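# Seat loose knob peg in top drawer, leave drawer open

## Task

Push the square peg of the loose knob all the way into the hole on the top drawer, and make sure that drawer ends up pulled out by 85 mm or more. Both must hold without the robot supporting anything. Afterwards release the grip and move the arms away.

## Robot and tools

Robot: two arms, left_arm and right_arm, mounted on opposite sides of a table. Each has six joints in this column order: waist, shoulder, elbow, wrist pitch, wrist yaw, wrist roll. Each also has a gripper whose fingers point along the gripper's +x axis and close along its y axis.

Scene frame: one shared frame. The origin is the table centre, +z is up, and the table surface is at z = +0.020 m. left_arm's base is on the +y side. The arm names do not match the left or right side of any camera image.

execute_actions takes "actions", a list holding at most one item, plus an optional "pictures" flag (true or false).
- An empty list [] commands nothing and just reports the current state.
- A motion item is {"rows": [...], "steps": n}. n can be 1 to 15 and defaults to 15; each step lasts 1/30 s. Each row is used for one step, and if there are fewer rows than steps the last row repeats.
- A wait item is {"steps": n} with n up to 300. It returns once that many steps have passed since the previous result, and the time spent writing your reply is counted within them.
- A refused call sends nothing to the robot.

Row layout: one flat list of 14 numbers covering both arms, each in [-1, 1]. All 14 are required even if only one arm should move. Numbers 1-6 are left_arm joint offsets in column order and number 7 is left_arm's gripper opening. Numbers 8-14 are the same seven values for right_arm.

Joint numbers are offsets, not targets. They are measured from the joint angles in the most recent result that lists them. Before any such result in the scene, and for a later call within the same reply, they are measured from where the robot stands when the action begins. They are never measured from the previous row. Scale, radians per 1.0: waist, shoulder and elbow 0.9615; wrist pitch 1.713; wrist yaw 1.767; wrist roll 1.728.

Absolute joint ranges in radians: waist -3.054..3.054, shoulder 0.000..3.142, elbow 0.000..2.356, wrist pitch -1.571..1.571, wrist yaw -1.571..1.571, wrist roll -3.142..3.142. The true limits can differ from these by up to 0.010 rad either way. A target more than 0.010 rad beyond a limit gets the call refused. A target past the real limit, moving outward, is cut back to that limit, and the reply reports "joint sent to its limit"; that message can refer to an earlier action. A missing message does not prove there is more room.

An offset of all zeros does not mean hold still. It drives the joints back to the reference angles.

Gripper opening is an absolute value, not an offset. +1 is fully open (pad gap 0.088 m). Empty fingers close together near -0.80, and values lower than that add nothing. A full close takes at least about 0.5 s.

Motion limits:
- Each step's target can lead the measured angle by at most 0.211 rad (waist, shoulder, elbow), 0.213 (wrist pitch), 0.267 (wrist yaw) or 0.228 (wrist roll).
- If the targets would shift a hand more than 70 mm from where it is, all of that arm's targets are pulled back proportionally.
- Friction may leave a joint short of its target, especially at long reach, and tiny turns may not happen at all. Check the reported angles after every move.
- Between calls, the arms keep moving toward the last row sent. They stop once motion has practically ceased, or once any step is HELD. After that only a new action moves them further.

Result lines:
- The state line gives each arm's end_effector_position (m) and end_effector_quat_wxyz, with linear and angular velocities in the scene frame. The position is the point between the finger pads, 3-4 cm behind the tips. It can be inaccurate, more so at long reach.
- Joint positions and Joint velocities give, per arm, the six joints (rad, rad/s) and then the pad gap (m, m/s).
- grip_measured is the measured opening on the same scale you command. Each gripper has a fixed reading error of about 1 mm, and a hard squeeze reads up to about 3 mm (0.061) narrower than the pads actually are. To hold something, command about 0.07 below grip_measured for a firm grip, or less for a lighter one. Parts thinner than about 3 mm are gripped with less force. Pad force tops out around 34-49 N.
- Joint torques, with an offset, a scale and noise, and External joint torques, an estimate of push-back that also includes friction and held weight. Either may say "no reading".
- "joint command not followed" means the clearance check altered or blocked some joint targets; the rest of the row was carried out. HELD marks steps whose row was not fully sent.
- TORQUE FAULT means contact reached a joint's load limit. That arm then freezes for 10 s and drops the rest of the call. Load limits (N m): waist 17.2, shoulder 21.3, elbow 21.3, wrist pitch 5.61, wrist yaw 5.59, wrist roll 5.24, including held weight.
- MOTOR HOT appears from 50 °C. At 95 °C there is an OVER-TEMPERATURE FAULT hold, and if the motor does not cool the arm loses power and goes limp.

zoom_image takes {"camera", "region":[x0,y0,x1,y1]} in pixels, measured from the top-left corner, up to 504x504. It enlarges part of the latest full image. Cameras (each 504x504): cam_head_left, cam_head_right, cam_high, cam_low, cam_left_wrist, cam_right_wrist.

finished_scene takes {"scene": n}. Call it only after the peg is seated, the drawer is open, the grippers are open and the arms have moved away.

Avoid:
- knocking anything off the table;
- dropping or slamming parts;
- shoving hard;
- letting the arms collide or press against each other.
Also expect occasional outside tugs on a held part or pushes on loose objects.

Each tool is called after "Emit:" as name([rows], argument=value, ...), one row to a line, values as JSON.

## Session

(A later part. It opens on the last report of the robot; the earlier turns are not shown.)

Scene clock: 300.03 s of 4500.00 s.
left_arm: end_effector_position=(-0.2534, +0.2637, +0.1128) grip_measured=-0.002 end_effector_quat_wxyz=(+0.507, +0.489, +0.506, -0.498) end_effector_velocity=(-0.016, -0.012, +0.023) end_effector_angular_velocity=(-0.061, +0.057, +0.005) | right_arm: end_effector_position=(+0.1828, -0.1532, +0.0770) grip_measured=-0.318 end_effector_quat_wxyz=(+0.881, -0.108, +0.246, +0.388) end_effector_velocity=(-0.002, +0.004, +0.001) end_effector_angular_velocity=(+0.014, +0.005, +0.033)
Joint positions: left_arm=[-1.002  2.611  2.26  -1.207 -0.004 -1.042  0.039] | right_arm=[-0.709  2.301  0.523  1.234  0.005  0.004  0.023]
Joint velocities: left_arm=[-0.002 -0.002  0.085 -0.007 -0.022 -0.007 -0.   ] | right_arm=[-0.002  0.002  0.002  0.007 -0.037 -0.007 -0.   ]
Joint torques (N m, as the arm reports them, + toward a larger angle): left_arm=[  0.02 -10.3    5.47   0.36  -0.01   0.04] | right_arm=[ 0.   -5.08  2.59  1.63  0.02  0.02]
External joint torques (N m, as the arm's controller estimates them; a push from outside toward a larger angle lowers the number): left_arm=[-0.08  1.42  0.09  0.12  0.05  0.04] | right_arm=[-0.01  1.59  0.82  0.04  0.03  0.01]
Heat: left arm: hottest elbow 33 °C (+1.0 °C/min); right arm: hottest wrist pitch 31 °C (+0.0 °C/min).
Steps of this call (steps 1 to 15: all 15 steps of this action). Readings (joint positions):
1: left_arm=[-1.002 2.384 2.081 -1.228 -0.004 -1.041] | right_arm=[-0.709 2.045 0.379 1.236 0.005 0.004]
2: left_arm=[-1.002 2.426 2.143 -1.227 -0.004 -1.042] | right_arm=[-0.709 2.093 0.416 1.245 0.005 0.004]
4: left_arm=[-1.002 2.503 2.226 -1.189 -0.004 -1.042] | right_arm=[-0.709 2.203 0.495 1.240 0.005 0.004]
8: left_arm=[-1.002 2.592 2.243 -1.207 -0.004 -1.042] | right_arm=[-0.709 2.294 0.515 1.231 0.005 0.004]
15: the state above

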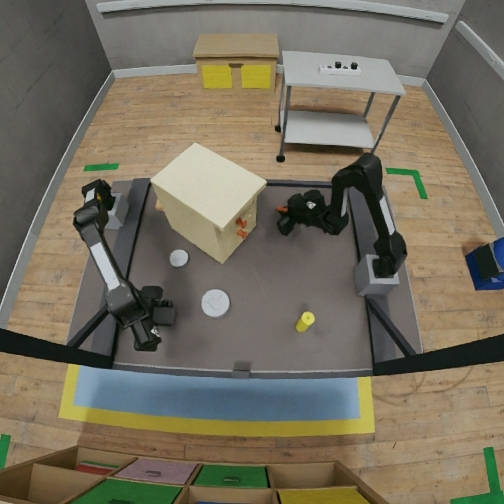

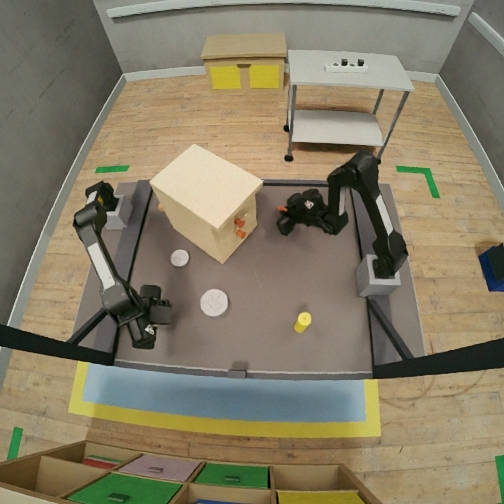

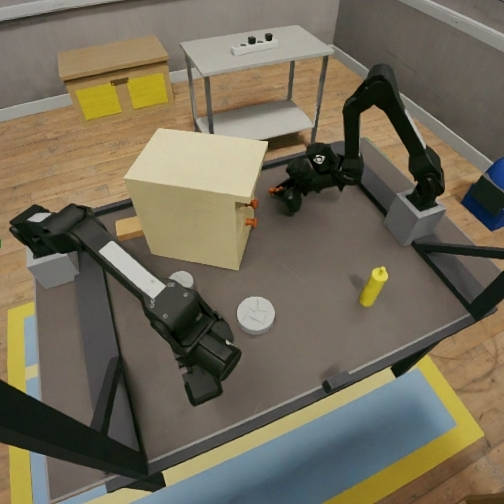

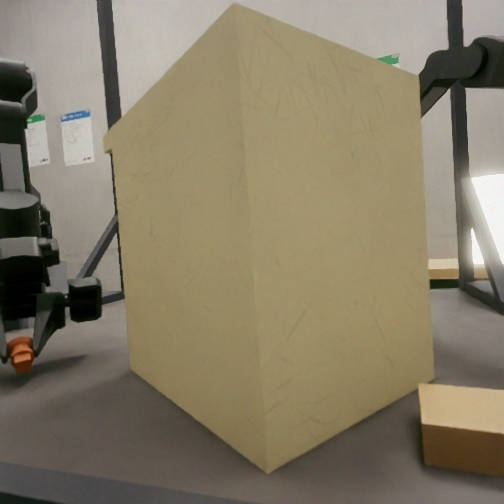

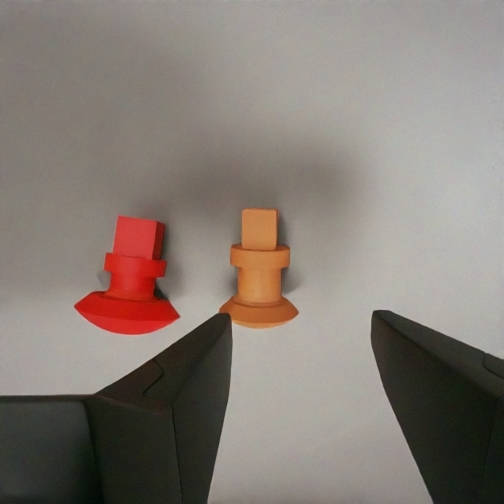

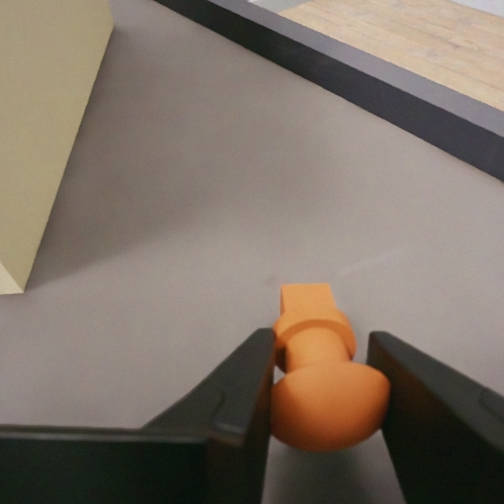

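Emit:
execute_actions([
  {"rows":[[0.042,0.047,-0.09,0.064,0,0.02,-0.15,0,0.07,0,0,0,0,-0.42]]},
], pictures=false)

Emit:
execute_actions([
  {"rows":[[0,0,0,0,0,0,-0.15,0,0,0,0,0,0,-0.1]],"steps":8},
])

Scene clock: 307.57 s of 4500.00 s.
left_arm: end_effector_position=(-0.2388, +0.2475, +0.0740) grip_measured=-0.147 end_effector_quat_wxyz=(+0.511, +0.490, +0.508, -0.490) end_effector_velocity=(-0.001, +0.006, -0.002) end_effector_angular_velocity=(+0.001, -0.014, -0.005) | right_arm: end_effector_position=(+0.1769, -0.1597, +0.0575) grip_measured=-0.318 end_effector_quat_wxyz=(+0.875, -0.118, +0.269, +0.385) end_effector_velocity=(+0.000, +0.000, +0.002) end_effector_angular_velocity=(-0.004, -0.015, +0.016)
Joint positions: left_arm=[-0.959  2.649  2.177 -1.1   -0.004 -1.011  0.032] | right_arm=[-0.709  2.356  0.525  1.236  0.005  0.004  0.023]
Joint velocities: left_arm=[-0.012  0.002 -0.002 -0.007 -0.007 -0.007 -0.   ] | right_arm=[-0.002 -0.002 -0.002  0.007 -0.007 -0.022 -0.   ]
Joint torques (N m, as the arm reports them, + toward a larger angle): left_arm=[-0.39 -9.58  5.24  0.52  0.01  0.14] | right_arm=[ 0.   -4.63  1.42  1.2   0.    0.02]
External joint torques (N m, as the arm's controller estimates them; a push from outside toward a larger angle lowers the number): left_arm=[-0.47  2.54 -0.25  0.23  0.07  0.14] | right_arm=[ 0.    2.13 -0.13 -0.38  0.    0.02]
Heat: left arm: hottest shoulder 33 °C (+1.0 °C/min); right arm: hottest wrist pitch 31 °C (-1.0 °C/min).
Steps of this call (steps 1 to 15: the robot went on to your last target; steps 16 to 90: nothing new was sent; then 4.03 s passed at rest; steps 91 to 105: all 15 steps of this action). Readings (joint positions):
91: left_arm=[-1.001 2.612 2.251 -1.194 -0.004 -1.038] | right_arm=[-0.709 2.309 0.523 1.236 0.005 0.004]
92: left_arm=[-0.997 2.612 2.233 -1.160 -0.004 -1.029] | right_arm=[-0.709 2.320 0.525 1.240 0.005 0.004]
94: left_arm=[-0.984 2.618 2.210 -1.126 -0.004 -1.019] | right_arm=[-0.709 2.344 0.526 1.234 0.005 0.004]
98: left_arm=[-0.960 2.644 2.182 -1.109 -0.004 -1.013] | right_arm=[-0.709 2.356 0.525 1.236 0.005 0.004]
105: the state above

Scene clock: 307.83 s of 4500.00 s.
left_arm: end_effector_position=(-0.2388, +0.2475, +0.0740) grip_measured=-0.147 end_effector_quat_wxyz=(+0.511, +0.490, +0.508, -0.490) end_effector_velocity=(+0.003, +0.002, -0.001) end_effector_angular_velocity=(+0.001, -0.014, +0.005) | right_arm: end_effector_position=(+0.1769, -0.1597, +0.0575) grip_measured=-0.121 end_effector_quat_wxyz=(+0.875, -0.118, +0.269, +0.385) end_effector_velocity=(-0.003, +0.001, -0.001) end_effector_angular_velocity=(-0.009, +0.001, +0.028)
Joint positions: left_arm=[-0.959  2.649  2.177 -1.1   -0.004 -1.011  0.032] | right_arm=[-0.709  2.356  0.525  1.236  0.005  0.004  0.033]
Joint velocities: left_arm=[-0.002 -0.002 -0.007 -0.007 -0.007 -0.007 -0.   ] | right_arm=[-0.002 -0.002 -0.002 -0.007 -0.022 -0.022  0.009]
Joint torques (N m, as the arm reports them, + toward a larger angle): left_arm=[  0.1  -10.32   5.61   0.38  -0.04   0.  ] | right_arm=[ 0.   -5.85  1.63  1.34  0.    0.02]
External joint torques (N m, as the arm's controller estimates them; a push from outside toward a larger angle lowers the number): left_arm=[0.1  1.84 0.1  0.09 0.02 0.  ] | right_arm=[-0.03  0.9   0.08 -0.25  0.    0.01]
Heat: left arm: hottest shoulder 33 °C (+1.0 °C/min); right arm: hottest wrist pitch 31 °C (-1.0 °C/min).
Steps of this call (steps 1 to 8: all 8 steps of this action). Readings (joint positions):
1: left_arm=[-0.959 2.649 2.177 -1.100 -0.004 -1.011] | right_arm=[-0.709 2.356 0.525 1.236 0.005 0.004]
2: left_arm=[-0.959 2.649 2.177 -1.100 -0.004 -1.011] | right_arm=[-0.709 2.356 0.525 1.236 0.005 0.004]
4: left_arm=[-0.959 2.649 2.177 -1.100 -0.004 -1.011] | right_arm=[-0.709 2.356 0.525 1.236 0.005 0.004]
8: the state above

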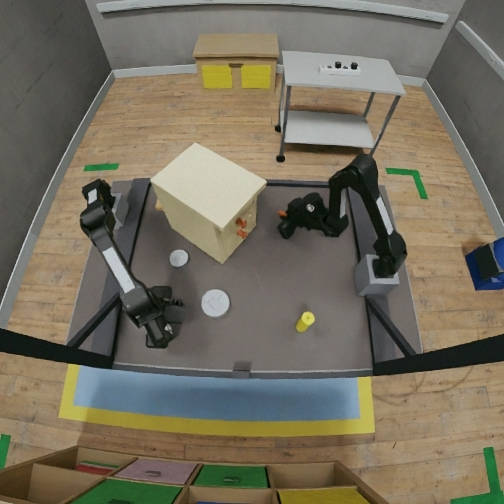

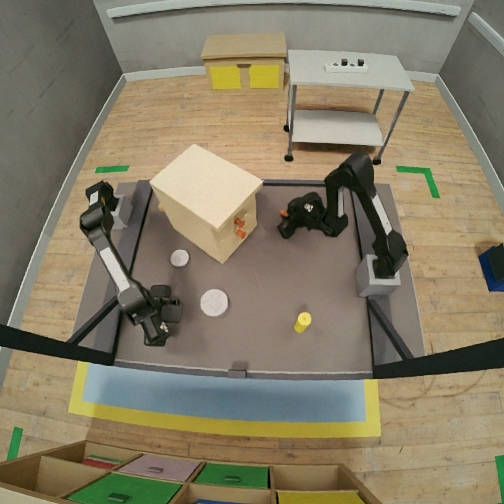

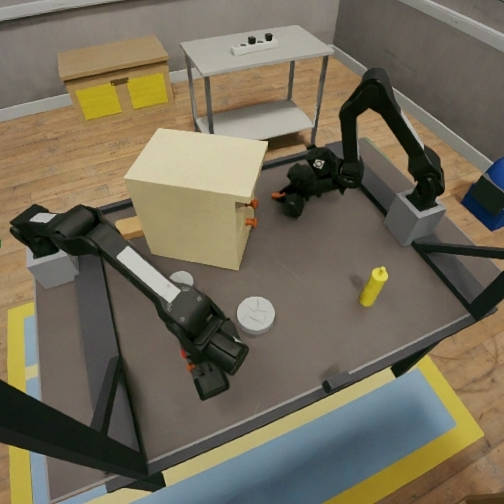

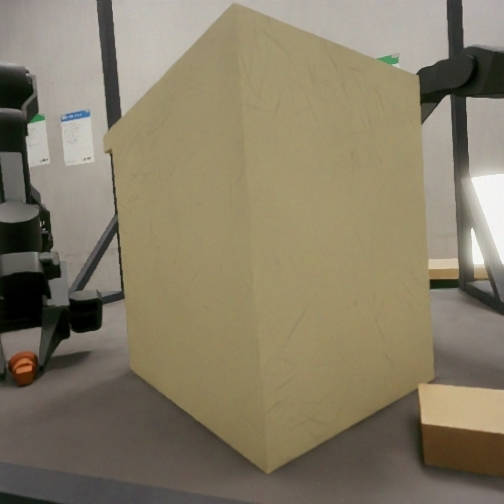

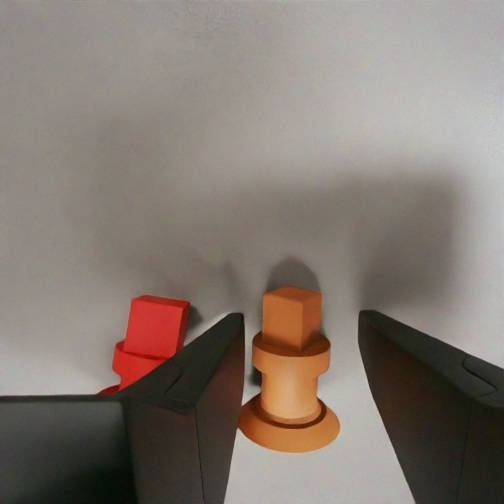

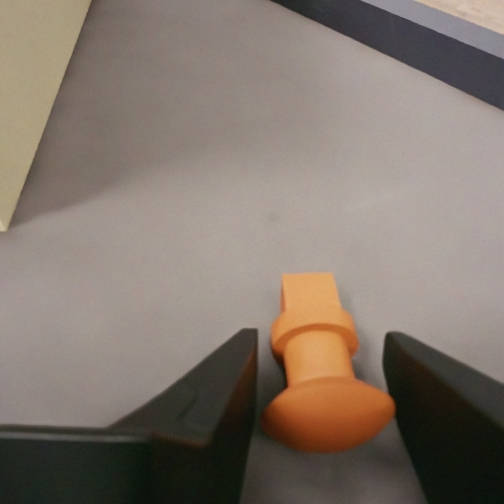

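Emit:
execute_actions([
  {"rows":[[0.014,0.026,0,0.014,0,0,-0.15,0,0,0,0,0,0,0.3]],"steps":12},
], pictures=false)

Emit:
execute_actions([
  {"rows":[[0,0,0,0,0,0,-0.4,0,-0.1,-0.05,0,0,0,0.3],[0,0,0,0,0,0,-0.4,0,-0.1,-0.05,0,0,0,0.3],[0,0,0,0,0,0,-0.45,0,-0.2,-0.1,0,0,0,0.3],[0,0,0,0,0,0,-0.5,0,-0.2,-0.1,0,0,0,0.3],[0,0,0,0,0,0,-0.55,0,-0.3,-0.1,0,0,0,0.3],[0,0,0,0,0,0,-0.7,0,-0.9,-0.1,-0.1,0,0,0.3]]},
])

Scene clock: 317.87 s of 4500.00 s.
left_arm: end_effector_position=(-0.2380, +0.2406, +0.0704) grip_measured=-0.147 end_effector_quat_wxyz=(+0.513, +0.483, +0.512, -0.492) end_effector_velocity=(+0.001, +0.001, +0.001) end_effector_angular_velocity=(-0.014, -0.019, -0.014) | right_arm: end_effector_position=(+0.1769, -0.1597, +0.0575) grip_measured=+0.292 end_effector_quat_wxyz=(+0.875, -0.118, +0.269, +0.385) end_effector_velocity=(+0.005, -0.004, +0.002) end_effector_angular_velocity=(-0.007, -0.019, -0.021)
Joint positions: left_arm=[-0.946  2.656  2.177 -1.08  -0.004 -1.011  0.032] | right_arm=[-0.709  2.356  0.525  1.236  0.005  0.004  0.053]
Joint velocities: left_arm=[-0.007 -0.002 -0.002 -0.007 -0.022  0.007 -0.   ] | right_arm=[-0.007 -0.002 -0.002  0.007  0.022 -0.007  0.003]
Joint torques (N m, as the arm reports them, + toward a larger angle): left_arm=[ 0.1  -8.48  5.47  0.63 -0.05  0.02] | right_arm=[ 0.   -5.83  1.61  1.34 -0.01  0.02]
External joint torques (N m, as the arm's controller estimates them; a push from outside toward a larger angle lowers the number): left_arm=[ 0.19  3.92 -0.15  0.32  0.    0.02] | right_arm=[ 0.09  0.95  0.04 -0.25 -0.02  0.01]
Heat: left arm: hottest shoulder 36 °C (+4.0 °C/min); right arm: hottest wrist pitch 31 °C (+0.0 °C/min).
Steps of this call (steps 1 to 15: the robot went on to your last target; steps 16 to 110: nothing new was sent; then 5.97 s passed at rest; steps 111 to 122: all 12 steps of this action). Readings (joint positions):
111: left_arm=[-0.959 2.649 2.177 -1.099 -0.004 -1.011] | right_arm=[-0.709 2.356 0.525 1.236 0.005 0.004]
112: left_arm=[-0.957 2.649 2.177 -1.094 -0.004 -1.011] | right_arm=[-0.709 2.356 0.525 1.236 0.005 0.004]
114: left_arm=[-0.954 2.651 2.177 -1.084 -0.004 -1.011] | right_arm=[-0.709 2.356 0.525 1.236 0.005 0.004]
118: left_arm=[-0.947 2.654 2.177 -1.080 -0.004 -1.011] | right_arm=[-0.709 2.356 0.525 1.236 0.005 0.004]
122: the state above

Scene clock: 318.37 s of 4500.00 s.
left_arm: end_effector_position=(-0.2380, +0.2406, +0.0704) grip_measured=-0.622 end_effector_quat_wxyz=(+0.513, +0.483, +0.512, -0.492) end_effector_velocity=(+0.002, +0.002, -0.002) end_effector_angular_velocity=(+0.001, -0.014, +0.005) | right_arm: end_effector_position=(+0.1880, -0.1474, +0.2617) grip_measured=+0.297 end_effector_quat_wxyz=(+0.912, -0.031, +0.075, +0.402) end_effector_velocity=(-0.022, -0.021, +0.627) end_effector_angular_velocity=(+1.210, -1.098, +0.020)
Joint positions: left_arm=[-0.946  2.656  2.177 -1.08  -0.004 -1.011  0.009] | right_arm=[-0.709  1.668  0.435  1.071  0.005  0.004  0.054]
Joint velocities: left_arm=[-0.002  0.002 -0.002 -0.007 -0.007 -0.007  0.   ] | right_arm=[-0.002 -1.687 -0.002 -0.051 -0.022 -0.007  0.   ]
Joint torques (N m, as the arm reports them, + toward a larger angle): left_arm=[ -0.08 -10.34   5.45   0.45  -0.06  -0.06] | right_arm=[-0.01 -5.65  4.48  1.34  0.    0.02]
External joint torques (N m, as the arm's controller estimates them; a push from outside toward a larger angle lowers the number): left_arm=[-0.17  1.89 -0.09  0.15  0.   -0.06] | right_arm=[-0.03 -0.28  0.21 -0.37  0.01  0.01]
Heat: left arm: hottest shoulder 37 °C (+5.0 °C/min); right arm: hottest wrist pitch 31 °C (+0.0 °C/min).
Steps of this call (steps 1 to 15: all 15 steps of this action). Readings (joint positions):
1: left_arm=[-0.946 2.656 2.177 -1.080 -0.004 -1.011] | right_arm=[-0.709 2.348 0.520 1.234 0.005 0.004]
2: left_arm=[-0.946 2.656 2.177 -1.080 -0.004 -1.011] | right_arm=[-0.709 2.332 0.508 1.231 0.005 0.004]
4: left_arm=[-0.946 2.656 2.177 -1.080 -0.004 -1.011] | right_arm=[-0.709 2.268 0.470 1.230 0.005 0.004]
8: left_arm=[-0.946 2.656 2.177 -1.080 -0.004 -1.011] | right_arm=[-0.709 2.058 0.437 1.128 0.005 0.004]
15: the state above

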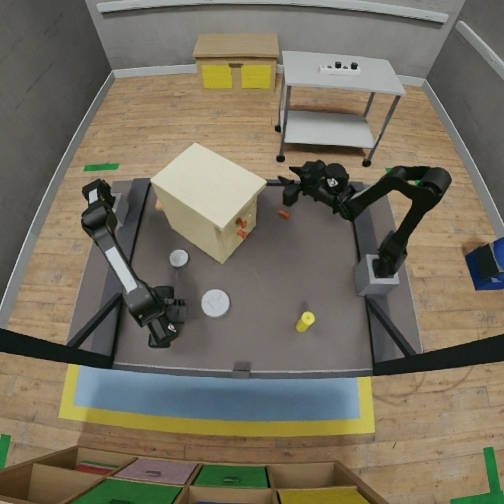

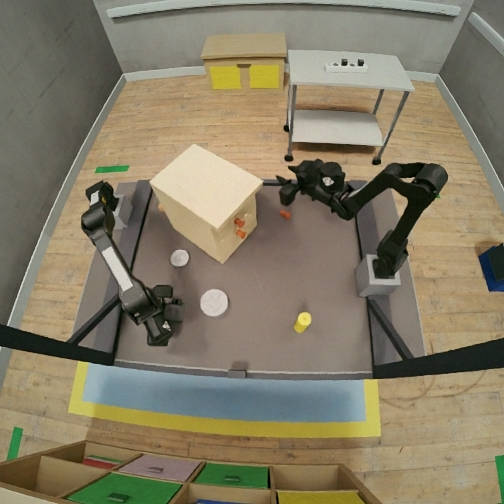

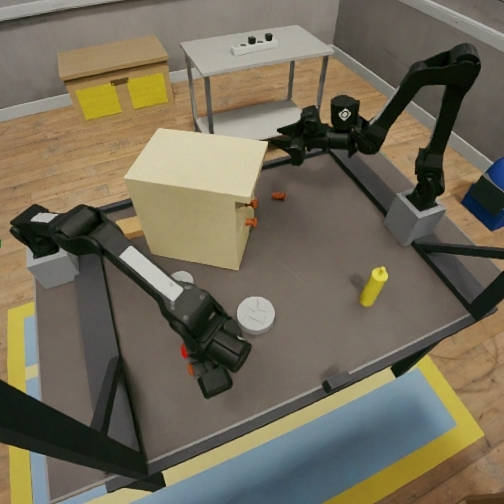

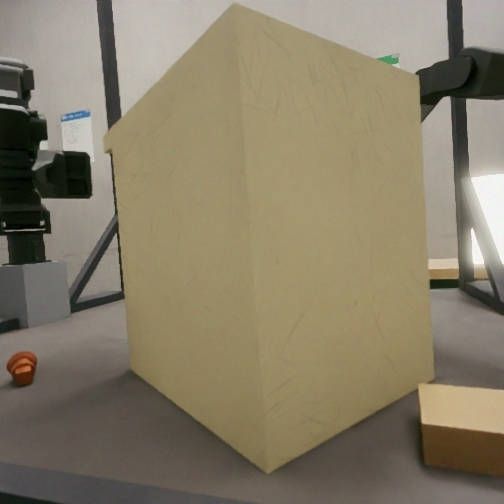

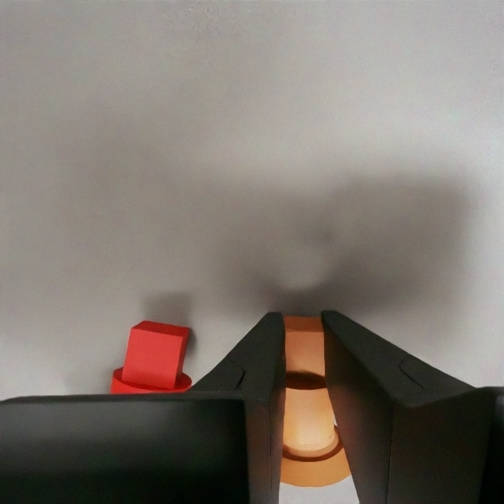

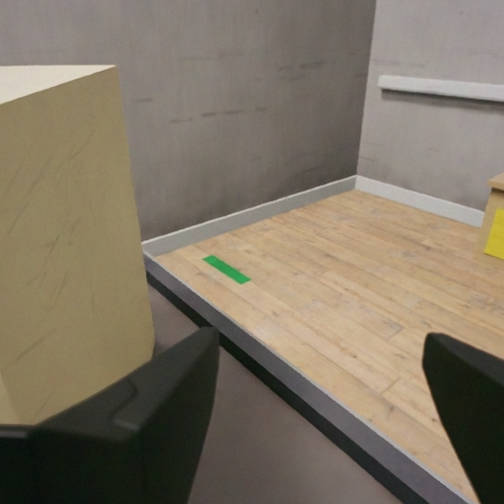

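Emit:
execute_actions([
  {"rows":[[0,-0.305,-0.04,-0.05,0,0,-0.7,0,-0.6,-0.2,-0.1,0,0,0.3]]},
], pictures=false)

Emit:
execute_actions([
  {"rows":[[0.13,0,0,-0.107,0,1,-0.7,0.91,0,0,0,0,0,0.3]]},
], pictures=false)

Emit:
execute_actions([
  {"steps":20},
], pictures=false)

Emit:
execute_actions([
  {"rows":[[0,0,0,0,0,0.84,-0.7,0,0.9,0.5,0.1,0,0,0.3]]},
], pictures=false)

Emit:
execute_actions([
  {"steps":15},
])

Scene clock: 341.80 s of 4500.00 s.
left_arm: end_effector_position=(-0.2396, +0.2396, +0.2107) grip_measured=-0.622 end_effector_quat_wxyz=(+0.496, +0.411, +0.523, -0.558) end_effector_velocity=(+0.022, +0.010, -0.054) end_effector_angular_velocity=(+0.071, -0.162, +0.012) | right_arm: end_effector_position=(+0.1385, -0.2022, +0.3472) grip_measured=+0.297 end_effector_quat_wxyz=(+0.915, +0.012, -0.022, +0.404) end_effector_velocity=(-0.000, -0.003, +0.007) end_effector_angular_velocity=(+0.015, -0.023, -0.010)
Joint positions: left_arm=[-0.946  2.348  2.15  -1.161 -0.004 -1.011  0.009] | right_arm=[-0.709  1.101  0.249  0.902  0.005  0.004  0.054]
Joint velocities: left_arm=[-0.002  0.061 -0.076 -0.037 -0.037 -0.007 -0.   ] | right_arm=[-0.002 -0.022 -0.002  0.007  0.007 -0.007 -0.   ]
Joint torques (N m, as the arm reports them, + toward a larger angle): left_arm=[-0.01 -8.32  5.09  0.51 -0.01 -0.01] | right_arm=[ 0.   -2.85  6.07  1.34  0.    0.02]
External joint torques (N m, as the arm's controller estimates them; a push from outside toward a larger angle lowers the number): left_arm=[-0.04  1.61 -0.41 -0.03  0.05 -0.01] | right_arm=[ 0.01 -0.17  0.04 -0.35 -0.01  0.01]
Heat: left arm: hottest shoulder 42 °C (+10.1 °C/min); right arm: hottest wrist pitch 31 °C (+0.0 °C/min).
Steps of this call (steps 1 to 30: the robot went on to your last target; steps 31 to 90: nothing new was sent; then 19.93 s passed at rest; steps 91 to 105: all 15 steps of this action). Readings (joint positions):
91: left_arm=[-0.946 2.642 2.174 -1.080 -0.004 -1.011] | right_arm=[-0.709 1.477 0.417 1.041 0.005 0.004]
92: left_arm=[-0.946 2.623 2.162 -1.104 -0.004 -1.011] | right_arm=[-0.709 1.424 0.378 0.992 0.005 0.004]
94: left_arm=[-0.946 2.571 2.144 -1.137 -0.004 -1.011] | right_arm=[-0.709 1.305 0.291 0.936 0.005 0.004]
98: left_arm=[-0.946 2.434 2.143 -1.152 -0.004 -1.011] | right_arm=[-0.709 1.137 0.250 0.914 0.005 0.004]
105: the state above

Scene clock: 342.30 s of 4500.00 s.
left_arm: end_effector_position=(-0.1707, +0.2163, +0.2040) grip_measured=-0.622 end_effector_quat_wxyz=(+0.287, +0.639, +0.279, -0.657) end_effector_velocity=(-0.024, +0.033, +0.002) end_effector_angular_velocity=(-0.028, -0.056, -1.943) | right_arm: end_effector_position=(-0.1055, -0.1189, +0.3473) grip_measured=+0.297 end_effector_quat_wxyz=(+0.678, +0.020, -0.016, +0.734) end_effector_velocity=(-0.305, -0.025, +0.004) end_effector_angular_velocity=(+0.021, +0.007, +0.962)
Joint positions: left_arm=[-0.82   2.35   2.147 -1.34  -0.003 -0.086  0.009] | right_arm=[ 0.104  1.1    0.249  0.902 -0.     0.004  0.054]
Joint velocities: left_arm=[-0.09  -0.002  0.002 -0.022 -0.007  1.853  0.   ] | right_arm=[ 0.926 -0.002 -0.002  0.022 -0.037  0.007 -0.   ]
Joint torques (N m, as the arm reports them, + toward a larger angle): left_arm=[ 0.32 -9.84  6.04  0.29 -0.01  0.09] | right_arm=[-1.62 -2.09  6.89  1.45  0.29  0.02]
External joint torques (N m, as the arm's controller estimates them; a push from outside toward a larger angle lowers the number): left_arm=[-0.29  1.22  0.3  -0.09  0.04  0.1 ] | right_arm=[-0.38  0.61  0.97 -0.24 -0.05 -0.01]
Heat: left arm: hottest shoulder 42 °C (+10.0 °C/min); right arm: hottest wrist pitch 31 °C (+0.0 °C/min).
Steps of this call (steps 1 to 15: all 15 steps of this action). Readings (joint positions):
1: left_arm=[-0.942 2.350 2.148 -1.180 -0.001 -0.971] | right_arm=[-0.693 1.100 0.249 0.902 0.019 0.004]
2: left_arm=[-0.930 2.350 2.148 -1.238 0.000 -0.902] | right_arm=[-0.638 1.100 0.249 0.902 0.018 0.004]
4: left_arm=[-0.883 2.350 2.147 -1.303 0.000 -0.779] | right_arm=[-0.516 1.100 0.249 0.902 0.007 0.004]
8: left_arm=[-0.806 2.350 2.147 -1.333 -0.003 -0.527] | right_arm=[-0.281 1.100 0.249 0.902 0.006 0.004]
15: the state above

Scene clock: 342.97 s of 4500.00 s.
left_arm: end_effector_position=(-0.1716, +0.2177, +0.2040) grip_measured=-0.622 end_effector_quat_wxyz=(+0.015, +0.701, +0.001, -0.713) end_effector_velocity=(+0.001, -0.002, -0.002) end_effector_angular_velocity=(-0.008, -0.004, -0.049) | right_arm: end_effector_position=(-0.1238, -0.1209, +0.3473) grip_measured=+0.297 end_effector_quat_wxyz=(+0.658, +0.021, -0.015, +0.753) end_effector_velocity=(-0.000, -0.001, -0.002) end_effector_angular_velocity=(-0.006, -0.009, +0.004)
Joint positions: left_arm=[-0.823  2.35   2.147 -1.341 -0.003  0.71   0.009] | right_arm=[0.162 1.1   0.249 0.902 0.003 0.004 0.054]
Joint velocities: left_arm=[ 0.002  0.002 -0.002  0.007 -0.007  0.051 -0.   ] | right_arm=[-0.002 -0.002 -0.002 -0.007 -0.007 -0.007  0.   ]
Joint torques (N m, as the arm reports them, + toward a larger angle): left_arm=[ 0.12 -9.56  6.11  0.31  0.02  0.13] | right_arm=[ 0.33 -2.11  6.88  1.45  0.1   0.02]
External joint torques (N m, as the arm's controller estimates them; a push from outside toward a larger angle lowers the number): left_arm=[ 0.05  1.34  0.43 -0.07  0.    0.13] | right_arm=[ 0.35  0.54  0.91 -0.22  0.1   0.01]
Heat: left arm: hottest shoulder 42 °C (+10.1 °C/min); right arm: hottest wrist pitch 31 °C (+0.0 °C/min).
Steps of this call (steps 1 to 20: the robot went on to your last target). Readings (joint positions):
1: left_arm=[-0.822 2.350 2.147 -1.340 -0.003 -0.023] | right_arm=[0.128 1.100 0.249 0.902 -0.001 0.004]
2: left_arm=[-0.823 2.350 2.147 -1.341 -0.003 0.040] | right_arm=[0.142 1.100 0.249 0.902 -0.001 0.004]
4: left_arm=[-0.823 2.350 2.147 -1.341 -0.003 0.166] | right_arm=[0.153 1.100 0.249 0.902 0.001 0.004]
8: left_arm=[-0.823 2.350 2.147 -1.341 -0.003 0.418] | right_arm=[0.160 1.100 0.249 0.902 0.003 0.004]
20: the state above

Scene clock: 343.47 s of 4500.00 s.
left_arm: end_effector_position=(-0.1716, +0.2177, +0.2040) grip_measured=-0.622 end_effector_quat_wxyz=(-0.299, +0.634, -0.318, -0.639) end_effector_velocity=(+0.002, +0.001, +0.000) end_effector_angular_velocity=(-0.022, -0.038, -1.851) | right_arm: end_effector_position=(-0.1436, +0.0231, +0.2868) grip_measured=+0.297 end_effector_quat_wxyz=(+0.658, -0.023, +0.023, +0.752) end_effector_velocity=(-0.005, +0.051, -0.593) end_effector_angular_velocity=(-1.347, -0.192, +0.000)
Joint positions: left_arm=[-0.823  2.35   2.147 -1.341 -0.003  1.636  0.009] | right_arm=[0.162 1.86  0.722 1.073 0.003 0.004 0.054]
Joint velocities: left_arm=[ 0.002 -0.002 -0.002 -0.007  0.007  1.853 -0.   ] | right_arm=[-0.007  1.277 -0.002 -0.081 -0.007 -0.007 -0.   ]
Joint torques (N m, as the arm reports them, + toward a larger angle): left_arm=[ 0.08 -9.27  5.75  0.41  0.04  0.11] | right_arm=[ 0.   -6.38  6.49  1.52  0.    0.02]
External joint torques (N m, as the arm's controller estimates them; a push from outside toward a larger angle lowers the number): left_arm=[ 0.07  1.66  0.08  0.08 -0.02  0.11] | right_arm=[ 0.04  1.98  1.2  -0.45  0.    0.01]
Heat: left arm: hottest shoulder 42 °C (+10.2 °C/min); right arm: hottest wrist pitch 31 °C (+0.0 °C/min).
Steps of this call (steps 1 to 15: all 15 steps of this action). Readings (joint positions):
1: left_arm=[-0.823 2.350 2.147 -1.341 -0.003 0.750] | right_arm=[0.162 1.125 0.266 0.924 0.003 0.004]
2: left_arm=[-0.823 2.350 2.147 -1.341 -0.003 0.818] | right_arm=[0.162 1.182 0.305 0.970 0.003 0.004]
4: left_arm=[-0.823 2.350 2.147 -1.341 -0.003 0.943] | right_arm=[0.162 1.304 0.425 1.028 0.003 0.004]
8: left_arm=[-0.823 2.350 2.147 -1.341 -0.003 1.196] | right_arm=[0.162 1.523 0.650 1.067 0.003 0.004]
15: the state above

Scene clock: 343.97 s of 4500.00 s.
left_arm: end_effector_position=(-0.1716, +0.2177, +0.2040) grip_measured=-0.622 end_effector_quat_wxyz=(-0.451, +0.536, -0.470, -0.536) end_effector_velocity=(-0.001, +0.002, +0.002) end_effector_angular_velocity=(+0.006, +0.002, -0.054) | right_arm: end_effector_position=(-0.1440, +0.0255, +0.2415) grip_measured=+0.297 end_effector_quat_wxyz=(+0.656, -0.061, +0.056, +0.750) end_effector_velocity=(+0.000, -0.001, -0.004) end_effector_angular_velocity=(-0.019, -0.023, +0.008)
Joint positions: left_arm=[-0.823  2.35   2.147 -1.341 -0.003  2.153  0.009] | right_arm=[0.162 1.962 0.724 1.072 0.003 0.004 0.054]
Joint velocities: left_arm=[-0.002 -0.002  0.002 -0.007  0.007  0.051 -0.   ] | right_arm=[-0.002 -0.002 -0.002 -0.022 -0.007 -0.022 -0.   ]
Joint torques (N m, as the arm reports them, + toward a larger angle): left_arm=[ 0.   -9.26  5.72  0.4   0.14  0.12] | right_arm=[ 0.01 -6.17  5.97  1.56 -0.01  0.02]
External joint torques (N m, as the arm's controller estimates them; a push from outside toward a larger angle lowers the number): left_arm=[0.03 1.84 0.01 0.11 0.09 0.12] | right_arm=[ 0.01  1.15  1.44 -0.13  0.    0.01]
Heat: left arm: hottest shoulder 42 °C (+10.1 °C/min); right arm: hottest wrist pitch 31 °C (+0.0 °C/min).
Steps of this call (steps 1 to 15: the robot went on to your last target). Readings (joint positions):
1: left_arm=[-0.823 2.350 2.147 -1.341 -0.003 1.700] | right_arm=[0.162 1.898 0.722 1.069 0.003 0.004]
2: left_arm=[-0.823 2.350 2.147 -1.341 -0.003 1.763] | right_arm=[0.162 1.927 0.722 1.064 0.003 0.004]
4: left_arm=[-0.823 2.350 2.147 -1.341 -0.003 1.888] | right_arm=[0.162 1.959 0.721 1.063 0.003 0.004]
8: left_arm=[-0.823 2.350 2.147 -1.341 -0.003 2.090] | right_arm=[0.162 1.962 0.723 1.072 0.003 0.004]
15: the state above

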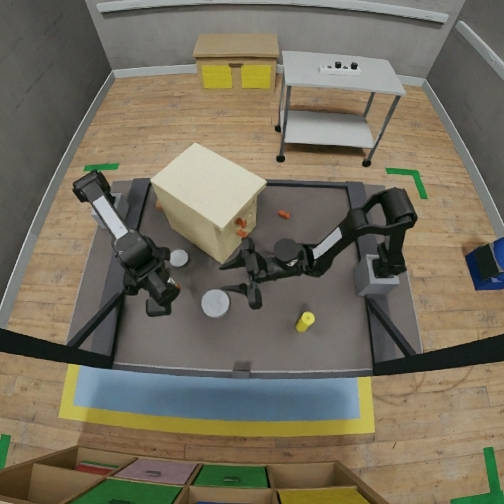

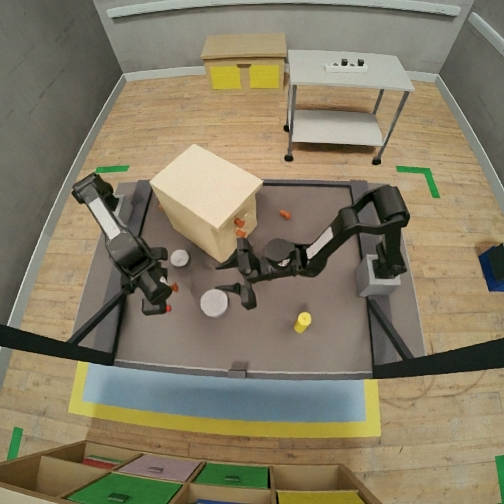

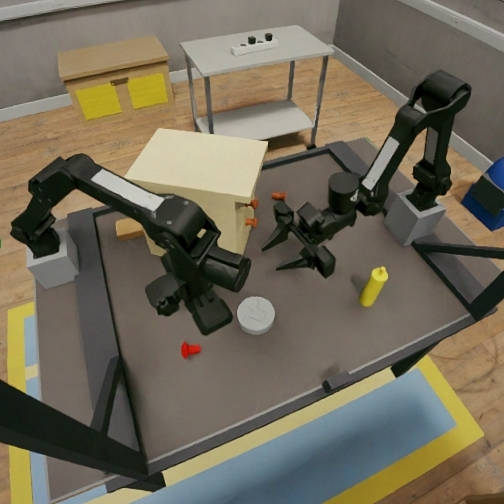

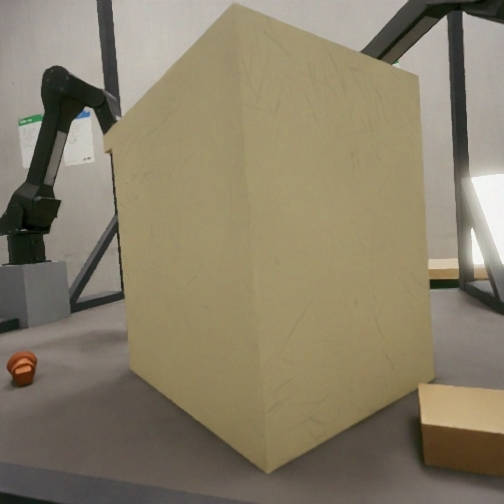

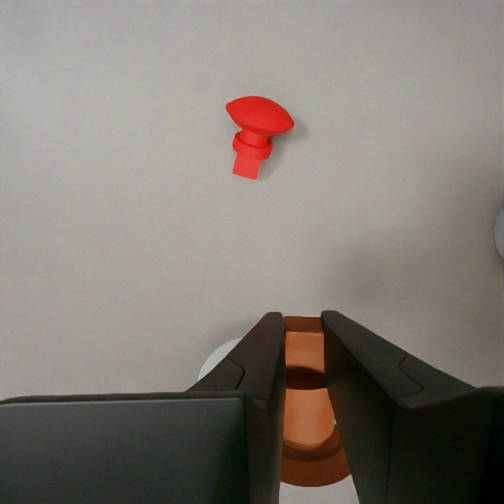

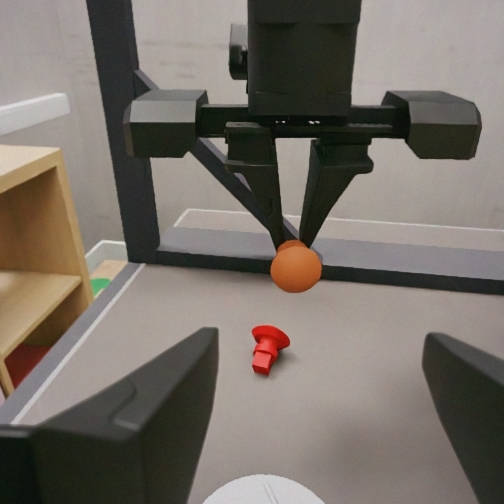

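Emit:
execute_actions([
  {"rows":[[0,0,0,0,0,0,-0.7,-0.015,0.42,0.485,-0.037,0,0,0.3]]},
])

Scene clock: 350.13 s of 4500.00 s.
left_arm: end_effector_position=(-0.1716, +0.2177, +0.2040) grip_measured=-0.622 end_effector_quat_wxyz=(-0.452, +0.535, -0.471, -0.535) end_effector_velocity=(+0.002, +0.005, +0.000) end_effector_angular_velocity=(+0.020, -0.011, +0.005) | right_arm: end_effector_position=(-0.1507, +0.1240, +0.1921) grip_measured=+0.297 end_effector_quat_wxyz=(+0.660, -0.062, +0.058, +0.746) end_effector_velocity=(-0.000, +0.022, +0.033) end_effector_angular_velocity=(+0.082, +0.031, -0.013)
Joint positions: left_arm=[-0.823  2.35   2.147 -1.341 -0.003  2.157  0.009] | right_arm=[0.15  2.356 1.179 1.007 0.003 0.004 0.054]
Joint velocities: left_arm=[-0.002 -0.002 -0.002 -0.022  0.007 -0.007  0.   ] | right_arm=[-0.002 -0.002  0.09  -0.007  0.007  0.022 -0.   ]
Joint torques (N m, as the arm reports them, + toward a larger angle): left_arm=[ 0.06 -9.22  5.63  0.38  0.07 -0.15] | right_arm=[-0.22 -7.98  5.96  1.61  0.    0.02]
External joint torques (N m, as the arm's controller estimates them; a push from outside toward a larger angle lowers the number): left_arm=[ 0.06  1.76 -0.03  0.09  0.02 -0.15] | right_arm=[-0.2   1.68  1.43 -0.03 -0.01  0.01]
Heat: left arm: hottest shoulder 42 °C (+9.0 °C/min); right arm: hottest shoulder 31 °C (+0.0 °C/min).
Steps of this call (steps 1 to 15: the robot went on to your last target; steps 16 to 90: nothing new was sent; then 2.67 s passed at rest; steps 91 to 105: all 15 steps of this action). Readings (joint positions):
91: left_arm=[-0.823 2.350 2.147 -1.341 -0.003 2.158] | right_arm=[0.162 1.985 0.743 1.070 0.003 0.004]
92: left_arm=[-0.823 2.350 2.147 -1.341 -0.003 2.158] | right_arm=[0.160 2.029 0.796 1.058 0.003 0.004]
94: left_arm=[-0.823 2.350 2.147 -1.341 -0.003 2.158] | right_arm=[0.155 2.144 0.926 1.029 0.003 0.004]
98: left_arm=[-0.823 2.350 2.147 -1.341 -0.003 2.157] | right_arm=[0.150 2.325 1.119 1.008 0.003 0.004]
105: the state above

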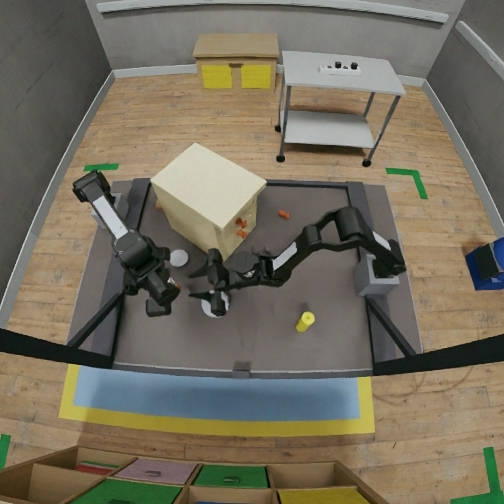

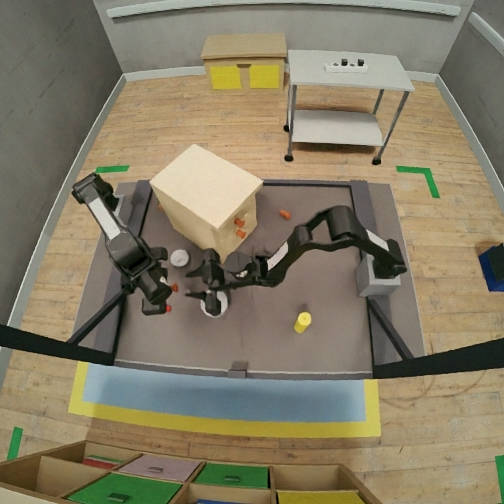

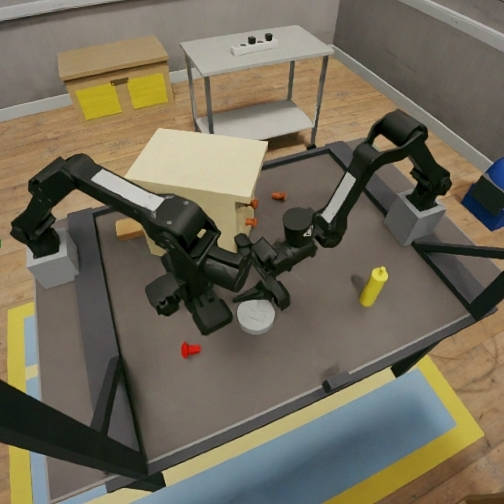

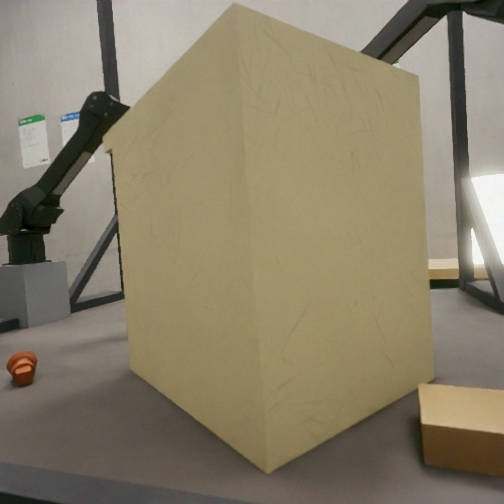

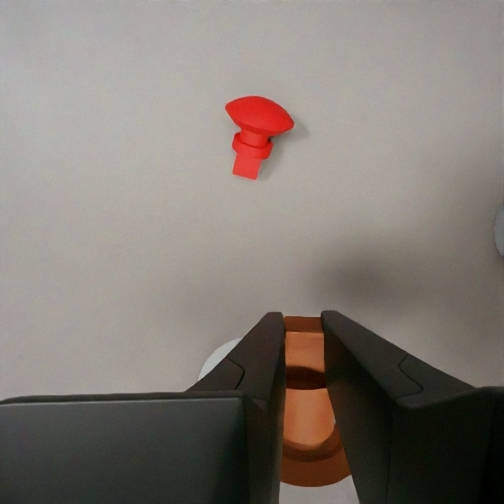

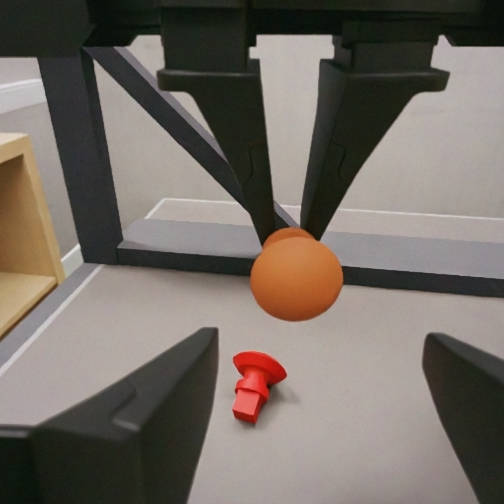

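Emit:
execute_actions([
  {"rows":[[0,0,0,0,0,0,-0.7,0.006,0.04,0.08,-0.025,0,0,0.2],[0,0,0,0,0,0,-0.7,0.006,0.04,0.08,-0.025,0,0,0.2],[0,0,0,0,0,0,-0.7,0.006,0.075,0.16,-0.05,0,0,0.2],[0,0,0,0,0,0,-0.7,0.006,0.075,0.16,-0.05,0,0,0.2],[0,0,0,0,0,0,-0.7,0.006,0.11,0.243,-0.073,0,0,0.2]]},
])

Scene clock: 362.47 s of 4500.00 s.
left_arm: end_effector_position=(-0.1716, +0.2177, +0.2040) grip_measured=-0.622 end_effector_quat_wxyz=(-0.452, +0.535, -0.471, -0.535) end_effector_velocity=(+0.002, +0.001, +0.000) end_effector_angular_velocity=(-0.000, -0.010, +0.005) | right_arm: end_effector_position=(-0.1575, +0.1653, +0.1969) grip_measured=+0.203 end_effector_quat_wxyz=(+0.659, -0.059, +0.055, +0.747) end_effector_velocity=(+0.001, -0.000, -0.015) end_effector_angular_velocity=(-0.036, -0.008, +0.016)
Joint positions: left_arm=[-0.823  2.35   2.147 -1.341 -0.003  2.157  0.009] | right_arm=[0.153 2.449 1.402 0.886 0.003 0.004 0.049]
Joint velocities: left_arm=[-0.002 -0.002 -0.002 -0.007 -0.007 -0.007 -0.   ] | right_arm=[-0.007  0.022  0.007 -0.022 -0.022 -0.007 -0.   ]
Joint torques (N m, as the arm reports them, + toward a larger angle): left_arm=[-0.11 -9.06  5.64  0.41  0.11  0.03] | right_arm=[ 0.29 -8.64  7.28  1.35  0.    0.02]
External joint torques (N m, as the arm's controller estimates them; a push from outside toward a larger angle lowers the number): left_arm=[-0.13  1.99 -0.06  0.11  0.06  0.03] | right_arm=[ 0.29  2.18  2.04 -0.33  0.    0.02]
Heat: left arm: hottest shoulder 43 °C (+11.1 °C/min); right arm: hottest shoulder 33 °C (+2.0 °C/min).
Steps of this call (steps 1 to 15: the robot went on to your last target; steps 16 to 90: nothing new was sent; then 8.83 s passed at rest; steps 91 to 105: all 15 steps of this action). Readings (joint positions):
91: left_arm=[-0.823 2.350 2.147 -1.341 -0.003 2.157] | right_arm=[0.150 2.360 1.188 1.004 0.003 0.004]
92: left_arm=[-0.823 2.350 2.147 -1.341 -0.003 2.157] | right_arm=[0.150 2.367 1.205 0.990 0.003 0.004]
94: left_arm=[-0.823 2.350 2.147 -1.341 -0.003 2.157] | right_arm=[0.151 2.391 1.258 0.958 0.003 0.004]
98: left_arm=[-0.823 2.350 2.147 -1.341 -0.003 2.157] | right_arm=[0.153 2.441 1.373 0.902 0.003 0.004]
105: the state above

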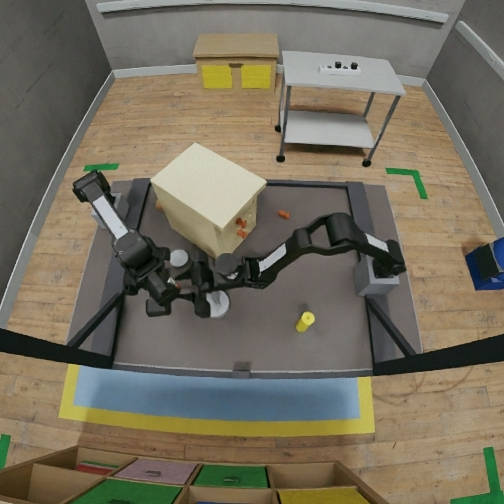

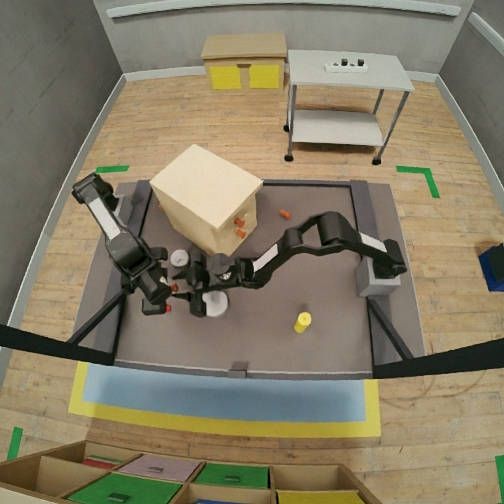

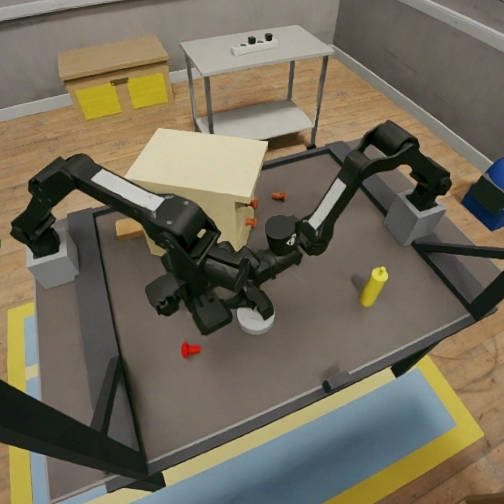

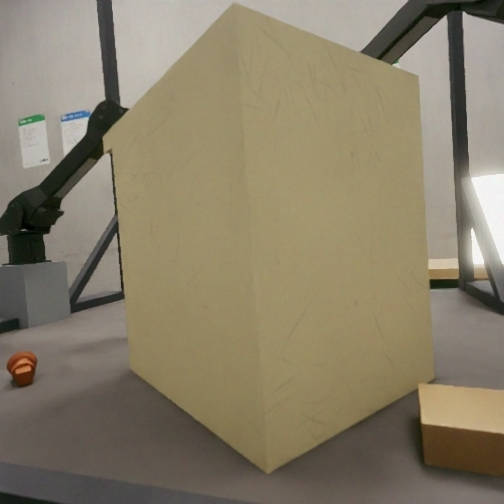

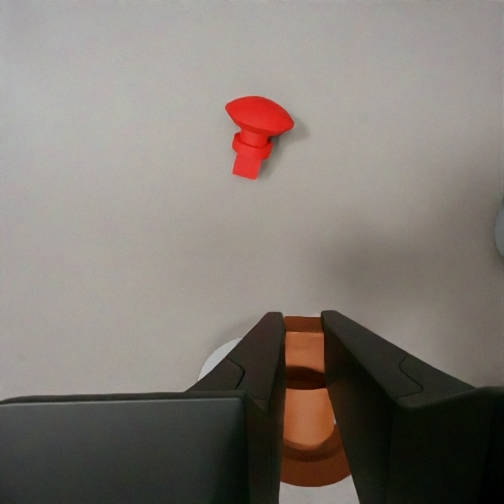

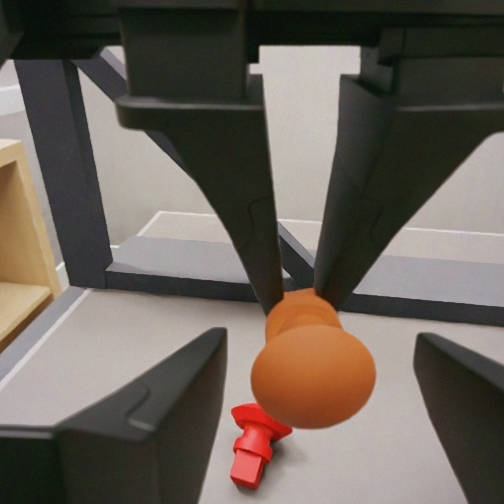

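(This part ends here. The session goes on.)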